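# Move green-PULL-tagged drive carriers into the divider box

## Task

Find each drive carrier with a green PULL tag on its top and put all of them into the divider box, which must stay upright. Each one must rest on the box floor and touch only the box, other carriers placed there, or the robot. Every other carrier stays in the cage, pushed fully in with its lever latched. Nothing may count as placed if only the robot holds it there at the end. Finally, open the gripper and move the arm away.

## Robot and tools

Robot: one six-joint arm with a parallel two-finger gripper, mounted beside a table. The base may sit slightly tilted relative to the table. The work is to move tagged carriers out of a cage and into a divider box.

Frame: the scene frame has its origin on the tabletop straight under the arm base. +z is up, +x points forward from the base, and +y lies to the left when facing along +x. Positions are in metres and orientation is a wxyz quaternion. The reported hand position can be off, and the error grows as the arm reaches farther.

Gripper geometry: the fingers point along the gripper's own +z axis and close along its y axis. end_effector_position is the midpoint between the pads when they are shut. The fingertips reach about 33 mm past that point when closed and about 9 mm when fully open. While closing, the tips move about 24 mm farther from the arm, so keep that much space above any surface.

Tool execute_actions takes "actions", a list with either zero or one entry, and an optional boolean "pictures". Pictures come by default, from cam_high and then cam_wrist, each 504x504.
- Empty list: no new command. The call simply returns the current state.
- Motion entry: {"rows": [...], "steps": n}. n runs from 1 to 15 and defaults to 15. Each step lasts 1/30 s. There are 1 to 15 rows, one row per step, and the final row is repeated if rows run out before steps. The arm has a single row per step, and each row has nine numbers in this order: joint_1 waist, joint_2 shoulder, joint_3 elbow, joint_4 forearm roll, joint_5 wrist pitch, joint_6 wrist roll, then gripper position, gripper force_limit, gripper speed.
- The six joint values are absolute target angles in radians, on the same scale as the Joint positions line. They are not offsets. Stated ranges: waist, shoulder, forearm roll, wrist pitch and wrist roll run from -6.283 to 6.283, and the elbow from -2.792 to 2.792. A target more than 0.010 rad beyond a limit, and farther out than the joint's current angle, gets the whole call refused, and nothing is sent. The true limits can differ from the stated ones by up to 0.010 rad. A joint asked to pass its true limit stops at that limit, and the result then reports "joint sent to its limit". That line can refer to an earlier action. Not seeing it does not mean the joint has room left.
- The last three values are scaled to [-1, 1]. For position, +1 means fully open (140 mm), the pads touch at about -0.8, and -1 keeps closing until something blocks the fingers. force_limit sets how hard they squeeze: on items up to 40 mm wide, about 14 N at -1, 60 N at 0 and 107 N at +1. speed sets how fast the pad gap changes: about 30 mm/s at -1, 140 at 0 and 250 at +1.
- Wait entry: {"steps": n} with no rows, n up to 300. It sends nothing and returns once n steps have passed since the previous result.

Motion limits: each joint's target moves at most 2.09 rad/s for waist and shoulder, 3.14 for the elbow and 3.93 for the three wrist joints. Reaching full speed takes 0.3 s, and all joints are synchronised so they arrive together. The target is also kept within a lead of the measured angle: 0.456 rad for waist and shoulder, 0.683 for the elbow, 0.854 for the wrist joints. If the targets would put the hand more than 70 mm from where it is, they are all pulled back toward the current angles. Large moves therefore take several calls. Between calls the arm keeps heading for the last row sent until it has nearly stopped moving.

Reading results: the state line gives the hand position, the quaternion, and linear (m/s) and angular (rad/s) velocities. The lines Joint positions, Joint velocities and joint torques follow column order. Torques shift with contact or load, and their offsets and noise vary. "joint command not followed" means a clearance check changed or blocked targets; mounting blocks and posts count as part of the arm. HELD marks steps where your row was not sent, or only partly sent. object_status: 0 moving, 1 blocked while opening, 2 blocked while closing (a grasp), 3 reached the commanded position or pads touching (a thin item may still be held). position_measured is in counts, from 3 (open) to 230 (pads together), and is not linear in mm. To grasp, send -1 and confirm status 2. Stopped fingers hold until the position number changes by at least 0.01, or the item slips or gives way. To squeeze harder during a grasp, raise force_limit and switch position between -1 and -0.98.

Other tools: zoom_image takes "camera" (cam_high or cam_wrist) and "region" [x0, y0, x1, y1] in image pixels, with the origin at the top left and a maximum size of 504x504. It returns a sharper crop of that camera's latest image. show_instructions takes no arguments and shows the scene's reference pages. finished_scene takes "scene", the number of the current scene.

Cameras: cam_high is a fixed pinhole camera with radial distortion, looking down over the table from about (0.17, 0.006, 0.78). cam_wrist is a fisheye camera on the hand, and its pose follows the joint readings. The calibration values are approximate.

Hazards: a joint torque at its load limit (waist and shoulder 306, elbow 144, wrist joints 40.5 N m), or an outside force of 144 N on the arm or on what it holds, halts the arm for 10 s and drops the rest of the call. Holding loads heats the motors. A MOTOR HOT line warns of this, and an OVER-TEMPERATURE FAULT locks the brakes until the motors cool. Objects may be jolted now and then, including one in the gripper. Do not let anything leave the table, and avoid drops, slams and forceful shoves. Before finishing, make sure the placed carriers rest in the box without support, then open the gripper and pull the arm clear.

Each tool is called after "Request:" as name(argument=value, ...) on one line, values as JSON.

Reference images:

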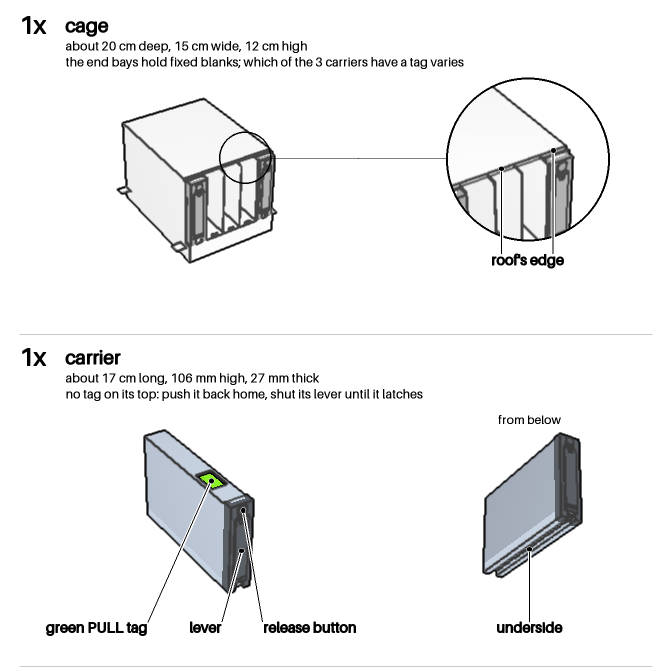

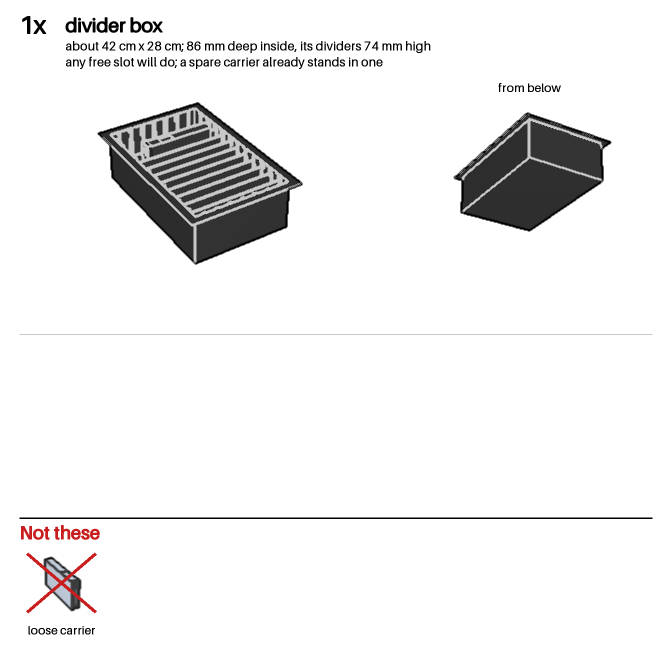

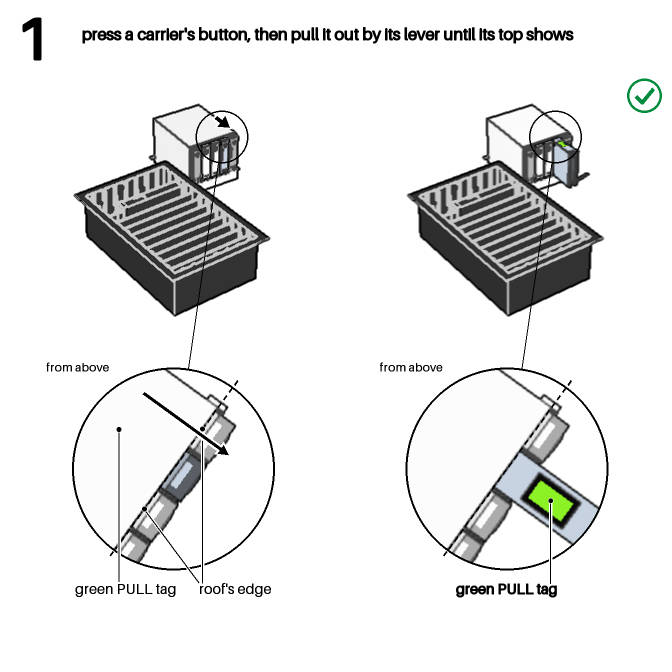

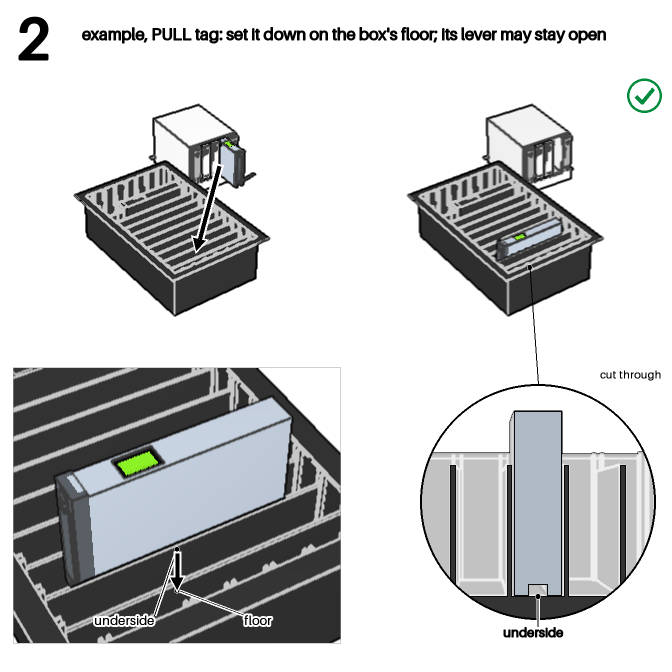

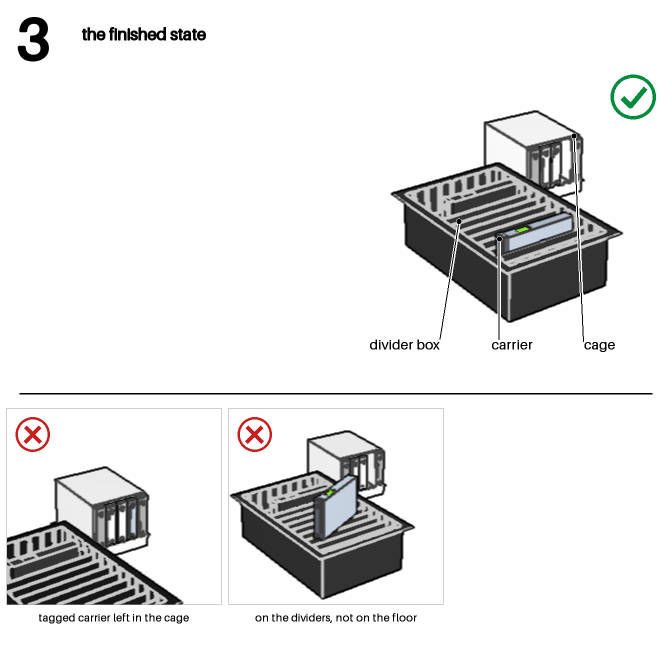

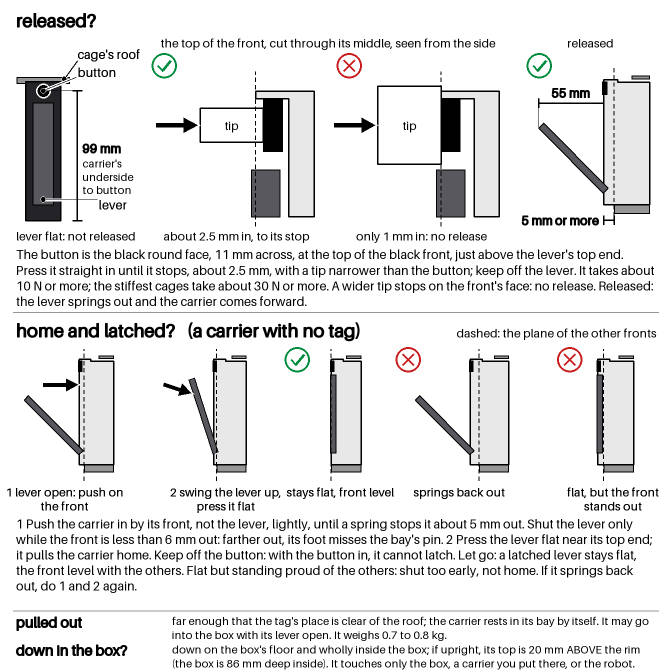

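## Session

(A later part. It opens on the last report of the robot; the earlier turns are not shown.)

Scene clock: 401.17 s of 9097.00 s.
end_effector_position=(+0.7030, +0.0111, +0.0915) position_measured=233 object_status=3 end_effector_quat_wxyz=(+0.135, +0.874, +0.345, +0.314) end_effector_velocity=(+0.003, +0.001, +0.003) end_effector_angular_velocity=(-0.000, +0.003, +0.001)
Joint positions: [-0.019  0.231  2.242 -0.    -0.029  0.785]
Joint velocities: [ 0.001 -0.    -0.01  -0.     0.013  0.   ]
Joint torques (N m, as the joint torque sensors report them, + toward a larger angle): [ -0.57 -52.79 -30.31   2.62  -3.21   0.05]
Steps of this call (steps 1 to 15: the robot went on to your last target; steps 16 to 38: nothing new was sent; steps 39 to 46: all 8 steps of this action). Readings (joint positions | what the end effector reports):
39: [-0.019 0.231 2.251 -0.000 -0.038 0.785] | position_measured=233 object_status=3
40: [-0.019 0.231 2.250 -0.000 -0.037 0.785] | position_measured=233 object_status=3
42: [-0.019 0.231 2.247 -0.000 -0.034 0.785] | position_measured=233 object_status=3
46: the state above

Request:
execute_actions(actions=[{"rows": [[-0.0192,0.2307,2.2384,0,-0.0256,0.785,-1,0,0],[-0.0192,0.2307,2.2357,0,-0.0229,0.785,-1,0,0],[-0.0193,0.2307,2.233,0,-0.0202,0.785,-1,0,0],[-0.0194,0.2307,2.2303,0,-0.0175,0.785,-1,0,0],[-0.0195,0.2307,2.2276,0,-0.0148,0.785,-1,0,0],[-0.0195,0.2307,2.2249,0,-0.0121,0.785,-1,0,0],[-0.0196,0.2307,2.2222,0,-0.0094,0.785,-1,0,0],[-0.0196,0.2307,2.2195,0,-0.0067,0.785,-1,0,0],[-0.0197,0.2307,2.2168,0,-0.004,0.785,-1,0,0],[-0.0198,0.2307,2.2141,0,-0.0013,0.785,-1,0,0],[-0.0199,0.2307,2.2114,0,0.0014,0.785,-1,0,0],[-0.0199,0.2307,2.2087,0,0.0041,0.785,-1,0,0],[-0.02,0.2307,2.206,0,0.0068,0.785,-1,0,0],[-0.02,0.2307,2.2033,0,0.0095,0.785,-1,0,0],[-0.0201,0.2307,2.2003,0,0.0126,0.785,-1,0,0]], "steps": 15}], pictures=false)

Scene clock: 404.10 s of 9097.00 s.
end_effector_position=(+0.7182, +0.0100, +0.1039) position_measured=233 object_status=3 end_effector_quat_wxyz=(+0.136, +0.874, +0.345, +0.314) end_effector_velocity=(+0.034, -0.002, +0.029) end_effector_angular_velocity=(-0.002, +0.000, +0.001)
Joint positions: [-0.02   0.231  2.207  0.     0.006  0.785]
Joint velocities: [-0.001  0.    -0.08  -0.002  0.081 -0.001]
Joint torques (N m, as the joint torque sensors report them, + toward a larger angle): [ -0.98 -53.2  -30.96   2.93  -3.     0.01]
Steps of this call (steps 1 to 15: the robot went on to your last target; steps 16 to 73: nothing new was sent; steps 74 to 88: all 15 steps of this action). Readings (joint positions | what the end effector reports):
74: [-0.019 0.231 2.241 0.000 -0.028 0.785] | position_measured=233 object_status=3
75: [-0.019 0.231 2.240 0.000 -0.027 0.785] | position_measured=233 object_status=3
77: [-0.019 0.231 2.236 -0.000 -0.023 0.785] | position_measured=233 object_status=3
81: [-0.020 0.231 2.226 0.000 -0.013 0.785] | position_measured=233 object_status=3
88: the state above

Request:
execute_actions(actions=[{"rows": [[-0.0201,0.2316,2.1991,0,0.0129,0.785,-1,0,0],[-0.0201,0.2325,2.1979,0,0.0132,0.785,-1,0,0],[-0.0202,0.2334,2.1967,0,0.0134,0.785,-1,0,0],[-0.0202,0.2343,2.1955,0,0.0137,0.785,-1,0,0],[-0.0202,0.2352,2.1943,0,0.014,0.785,-1,0,0],[-0.0203,0.2361,2.1932,0,0.0142,0.785,-1,0,0],[-0.0203,0.2369,2.1921,0,0.0145,0.785,-1,0,0],[-0.0203,0.2376,2.1912,0,0.0147,0.785,-1,0,0],[-0.0203,0.2382,2.1904,0,0.0149,0.785,-1,0,0],[-0.0203,0.2388,2.1896,0,0.0151,0.785,-1,0,0],[-0.0203,0.2394,2.1888,0,0.0153,0.785,-1,0,0],[-0.0203,0.24,2.188,0,0.0155,0.785,-1,0,0]], "steps": 15}], pictures=false)

Scene clock: 406.70 s of 9097.00 s.
end_effector_position=(+0.7275, +0.0094, +0.1060) position_measured=233 object_status=3 end_effector_quat_wxyz=(+0.136, +0.874, +0.345, +0.314) end_effector_velocity=(+0.002, +0.001, -0.001) end_effector_angular_velocity=(-0.000, +0.001, +0.001)
Joint positions: [-0.02   0.24   2.188 -0.     0.016  0.785]
Joint velocities: [ 0.001  0.003 -0.003  0.     0.001 -0.   ]
Joint torques (N m, as the joint torque sensors report them, + toward a larger angle): [ -1.11 -49.66 -34.87   2.95  -4.35  -0.11]
Steps of this call (steps 1 to 15: the robot went on to your last target; steps 16 to 63: nothing new was sent; steps 64 to 78: all 15 steps of this action). Readings (joint positions | what the end effector reports):
64: [-0.020 0.231 2.200 -0.000 0.013 0.785] | position_measured=233 object_status=3
65: [-0.020 0.231 2.200 -0.000 0.013 0.785] | position_measured=233 object_status=3
67: [-0.020 0.232 2.198 -0.000 0.013 0.785] | position_measured=233 object_status=3
71: [-0.020 0.236 2.193 -0.000 0.014 0.785] | position_measured=233 object_status=3
78: the state above

Request:
execute_actions(actions=[{"rows": [[-0.0203,0.2403,2.1876,0,0.0156,0.785,-1,0,0],[-0.0203,0.2406,2.1872,0,0.0157,0.785,-1,0,0],[-0.0203,0.2409,2.1868,0,0.0158,0.785,-1,0,0],[-0.0203,0.2412,2.1864,0,0.0159,0.785,-1,0,0]], "steps": 8}], pictures=false)

Request:
execute_actions(actions=[{"rows": [[-0.0203,0.24,2.188,0,0.0155,0.785,-1,0,0],[-0.0203,0.238,2.1907,0,0.0148,0.785,-1,0,0],[-0.0203,0.235,2.1946,0,0.0139,0.785,-1,0,0],[-0.0203,0.2307,2.2003,0,0.0126,0.785,-1,0,0],[-0.0203,0.225,2.2077,0,0.0108,0.785,-1,0,0],[-0.0203,0.2193,2.2153,0,0.0089,0.785,-1,0,0]], "steps": 11}])

Scene clock: 408.60 s of 9097.00 s.
end_effector_position=(+0.7286, +0.0094, +0.1060) position_measured=233 object_status=3 end_effector_quat_wxyz=(+0.136, +0.874, +0.345, +0.314) end_effector_velocity=(-0.000, -0.001, -0.001) end_effector_angular_velocity=(+0.001, +0.002, -0.002)
Joint positions: [-0.02   0.241  2.186 -0.     0.016  0.785]
Joint velocities: [-0.001  0.001 -0.001  0.001  0.002  0.001]
Joint torques (N m, as the joint torque sensors report them, + toward a larger angle): [ -2.54 -47.25 -36.46   2.9   -5.25  -0.07]
Steps of this call (steps 1 to 15: the robot went on to your last target; steps 16 to 49: nothing new was sent; steps 50 to 57: all 8 steps of this action). Readings (joint positions | what the end effector reports):
50: [-0.020 0.240 2.188 -0.000 0.015 0.785] | position_measured=233 object_status=3
51: [-0.020 0.240 2.188 -0.000 0.015 0.785] | position_measured=233 object_status=3
53: [-0.020 0.241 2.187 -0.000 0.015 0.785] | position_measured=233 object_status=3
57: the state above

Scene clock: 408.97 s of 9097.00 s.
end_effector_position=(+0.7128, +0.0099, +0.1066) position_measured=233 object_status=3 end_effector_quat_wxyz=(+0.136, +0.874, +0.345, +0.314) end_effector_velocity=(-0.005, +0.001, -0.000) end_effector_angular_velocity=(-0.000, +0.000, +0.001)
Joint positions: [-0.02   0.22   2.215 -0.     0.009  0.785]
Joint velocities: [ 0.001 -0.006  0.009 -0.    -0.002 -0.   ]
Joint torques (N m, as the joint torque sensors report them, + toward a larger angle): [ -1.77 -48.4  -29.4    2.98  -1.93  -0.11]
Steps of this call (steps 1 to 11: all 11 steps of this action). Readings (joint positions | what the end effector reports):
1: [-0.020 0.241 2.186 -0.000 0.016 0.785] | position_measured=233 object_status=3
2: [-0.020 0.241 2.186 -0.000 0.016 0.785] | position_measured=233 object_status=3
4: [-0.020 0.238 2.190 -0.000 0.015 0.785] | position_measured=233 object_status=3
8: [-0.020 0.223 2.210 -0.000 0.010 0.785] | position_measured=233 object_status=3
11: the state above
camera_calibration (this result's frames):
cam_wrist: T_world_to_cam=[[0.367189, -0.870994, 0.326407, -0.285454], [-0.820217, -0.468694, -0.327978, 0.635501], [0.438652, -0.147295, -0.886504, -0.0409928], [0, 0, 0, 1]] pos_world=[0.644046, 0.043189, 0.265264]

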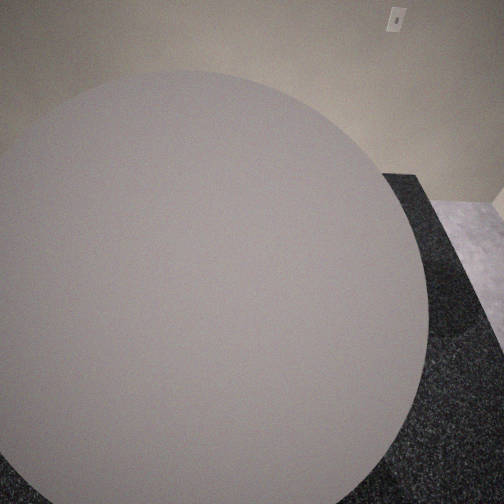

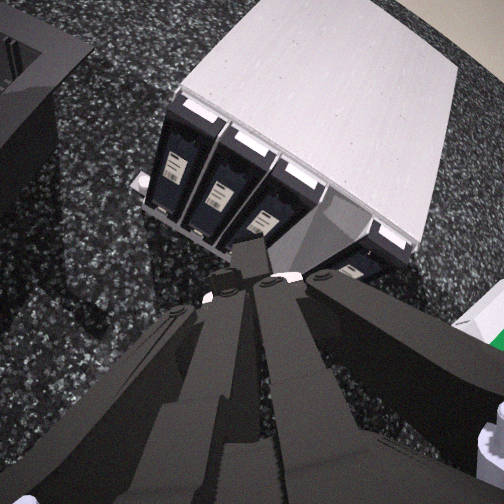

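Request:
execute_actions(actions=[{"rows": [[-0.0203,0.116,2.2751,0,0.0524,0.785,-1,0,0]], "steps": 10}], pictures=false)

Request:
execute_actions(actions=[{"rows": [[-0.45,0.0,2.2,0,0.3,0.785,-1,0,0]], "steps": 15}], pictures=false)

Request:
execute_actions(actions=[{"steps": 15}])

Scene clock: 412.63 s of 9097.00 s.
end_effector_position=(+0.6676, +0.0114, +0.1334) position_measured=233 object_status=3 end_effector_quat_wxyz=(+0.136, +0.874, +0.345, +0.314) end_effector_velocity=(-0.001, -0.001, -0.000) end_effector_angular_velocity=(+0.000, +0.003, -0.001)
Joint positions: [-0.02   0.116  2.275  0.     0.052  0.785]
Joint velocities: [-0.001 -0.    -0.     0.     0.003  0.   ]
Joint torques (N m, as the joint torque sensors report them, + toward a larger angle): [ -0.55 -40.64 -29.75   2.87  -2.03  -0.11]
Steps of this call (steps 1 to 15: the robot went on to your last target; steps 16 to 90: nothing new was sent; then 0.33 s passed at rest; steps 91 to 100: all 10 steps of this action). Readings (joint positions | what the end effector reports):
91: [-0.020 0.219 2.215 0.000 0.009 0.785] | position_measured=233 object_status=3
92: [-0.020 0.216 2.217 0.000 0.010 0.785] | position_measured=233 object_status=3
94: [-0.020 0.186 2.235 0.000 0.023 0.785] | position_measured=233 object_status=3
98: [-0.020 0.118 2.274 0.000 0.051 0.785] | position_measured=233 object_status=3
100: the state above

Scene clock: 413.13 s of 9097.00 s.
end_effector_position=(+0.6356, -0.1740, +0.1802) position_measured=233 object_status=3 end_effector_quat_wxyz=(+0.169, +0.920, +0.218, +0.276) end_effector_velocity=(-0.142, -0.415, +0.114) end_effector_angular_velocity=(+0.026, +0.081, -0.665)
Joint positions: [-0.305  0.039  2.225  0.     0.217  0.785]
Joint velocities: [-0.666 -0.18  -0.118 -0.     0.382 -0.   ]
Joint torques (N m, as the joint torque sensors report them, + toward a larger angle): [ -2.38 -38.84 -31.59   3.36  -1.66  -0.22]
Steps of this call (steps 1 to 15: all 15 steps of this action). Readings (joint positions | what the end effector reports):
1: [-0.020 0.116 2.275 0.000 0.052 0.785] | position_measured=233 object_status=3
2: [-0.024 0.115 2.275 0.000 0.055 0.785] | position_measured=233 object_status=3
4: [-0.054 0.107 2.269 0.000 0.072 0.785] | position_measured=233 object_status=3
8: [-0.148 0.082 2.253 0.000 0.126 0.785] | position_measured=233 object_status=3
15: the state above

Scene clock: 413.63 s of 9097.00 s.
end_effector_position=(+0.5975, -0.2607, +0.2052) position_measured=233 object_status=3 end_effector_quat_wxyz=(+0.184, +0.937, +0.152, +0.256) end_effector_velocity=(-0.000, -0.001, +0.001) end_effector_angular_velocity=(-0.000, -0.001, -0.001)
Joint positions: [-0.45   0.     2.2    0.     0.3    0.785]
Joint velocities: [-0.001 -0.    -0.001 -0.     0.     0.   ]
Joint torques (N m, as the joint torque sensors report them, + toward a larger angle): [ -0.55 -34.73 -34.15   3.73  -1.49  -0.18]
Steps of this call (steps 1 to 15: the robot went on to your last target). Readings (joint positions | what the end effector reports):
1: [-0.328 0.033 2.222 0.000 0.230 0.785] | position_measured=233 object_status=3
2: [-0.350 0.027 2.218 0.000 0.243 0.785] | position_measured=233 object_status=3
4: [-0.395 0.015 2.210 0.000 0.268 0.785] | position_measured=233 object_status=3
8: [-0.448 0.001 2.200 0.000 0.299 0.785] | position_measured=233 object_status=3
15: the state above
camera_calibration (this result's frames):
cam_wrist: T_world_to_cam=[[-0.0127546, -0.952877, 0.303088, -0.30057], [-0.956551, -0.0766725, -0.281304, 0.620505], [0.291287, -0.293507, -0.910497, 0.112023], [0, 0, 0, 1]] pos_world=[0.55708, -0.205951, 0.367647]

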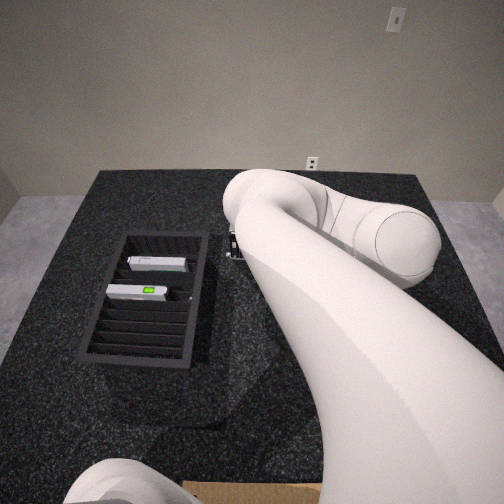

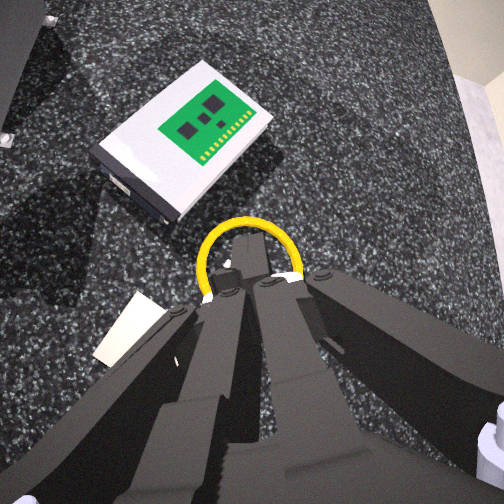

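Request:
zoom_image(camera="cam_high", region=[90, 225, 220, 325])

Region (90, 225, 220, 325) of cam_high's 504x504 image, scaled by 3.877, with more detail than that image has; it fills the top 388 rows of this view, and the rest is white.

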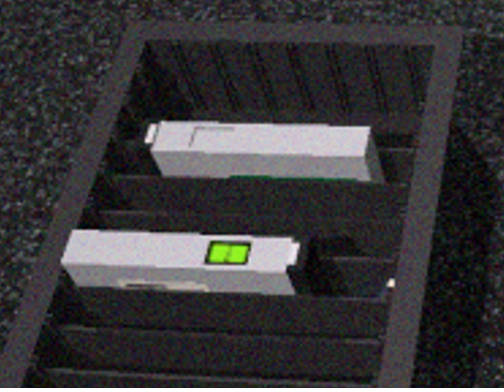

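Request:
finished_scene(scene=1)

The scene is finished: the task was done.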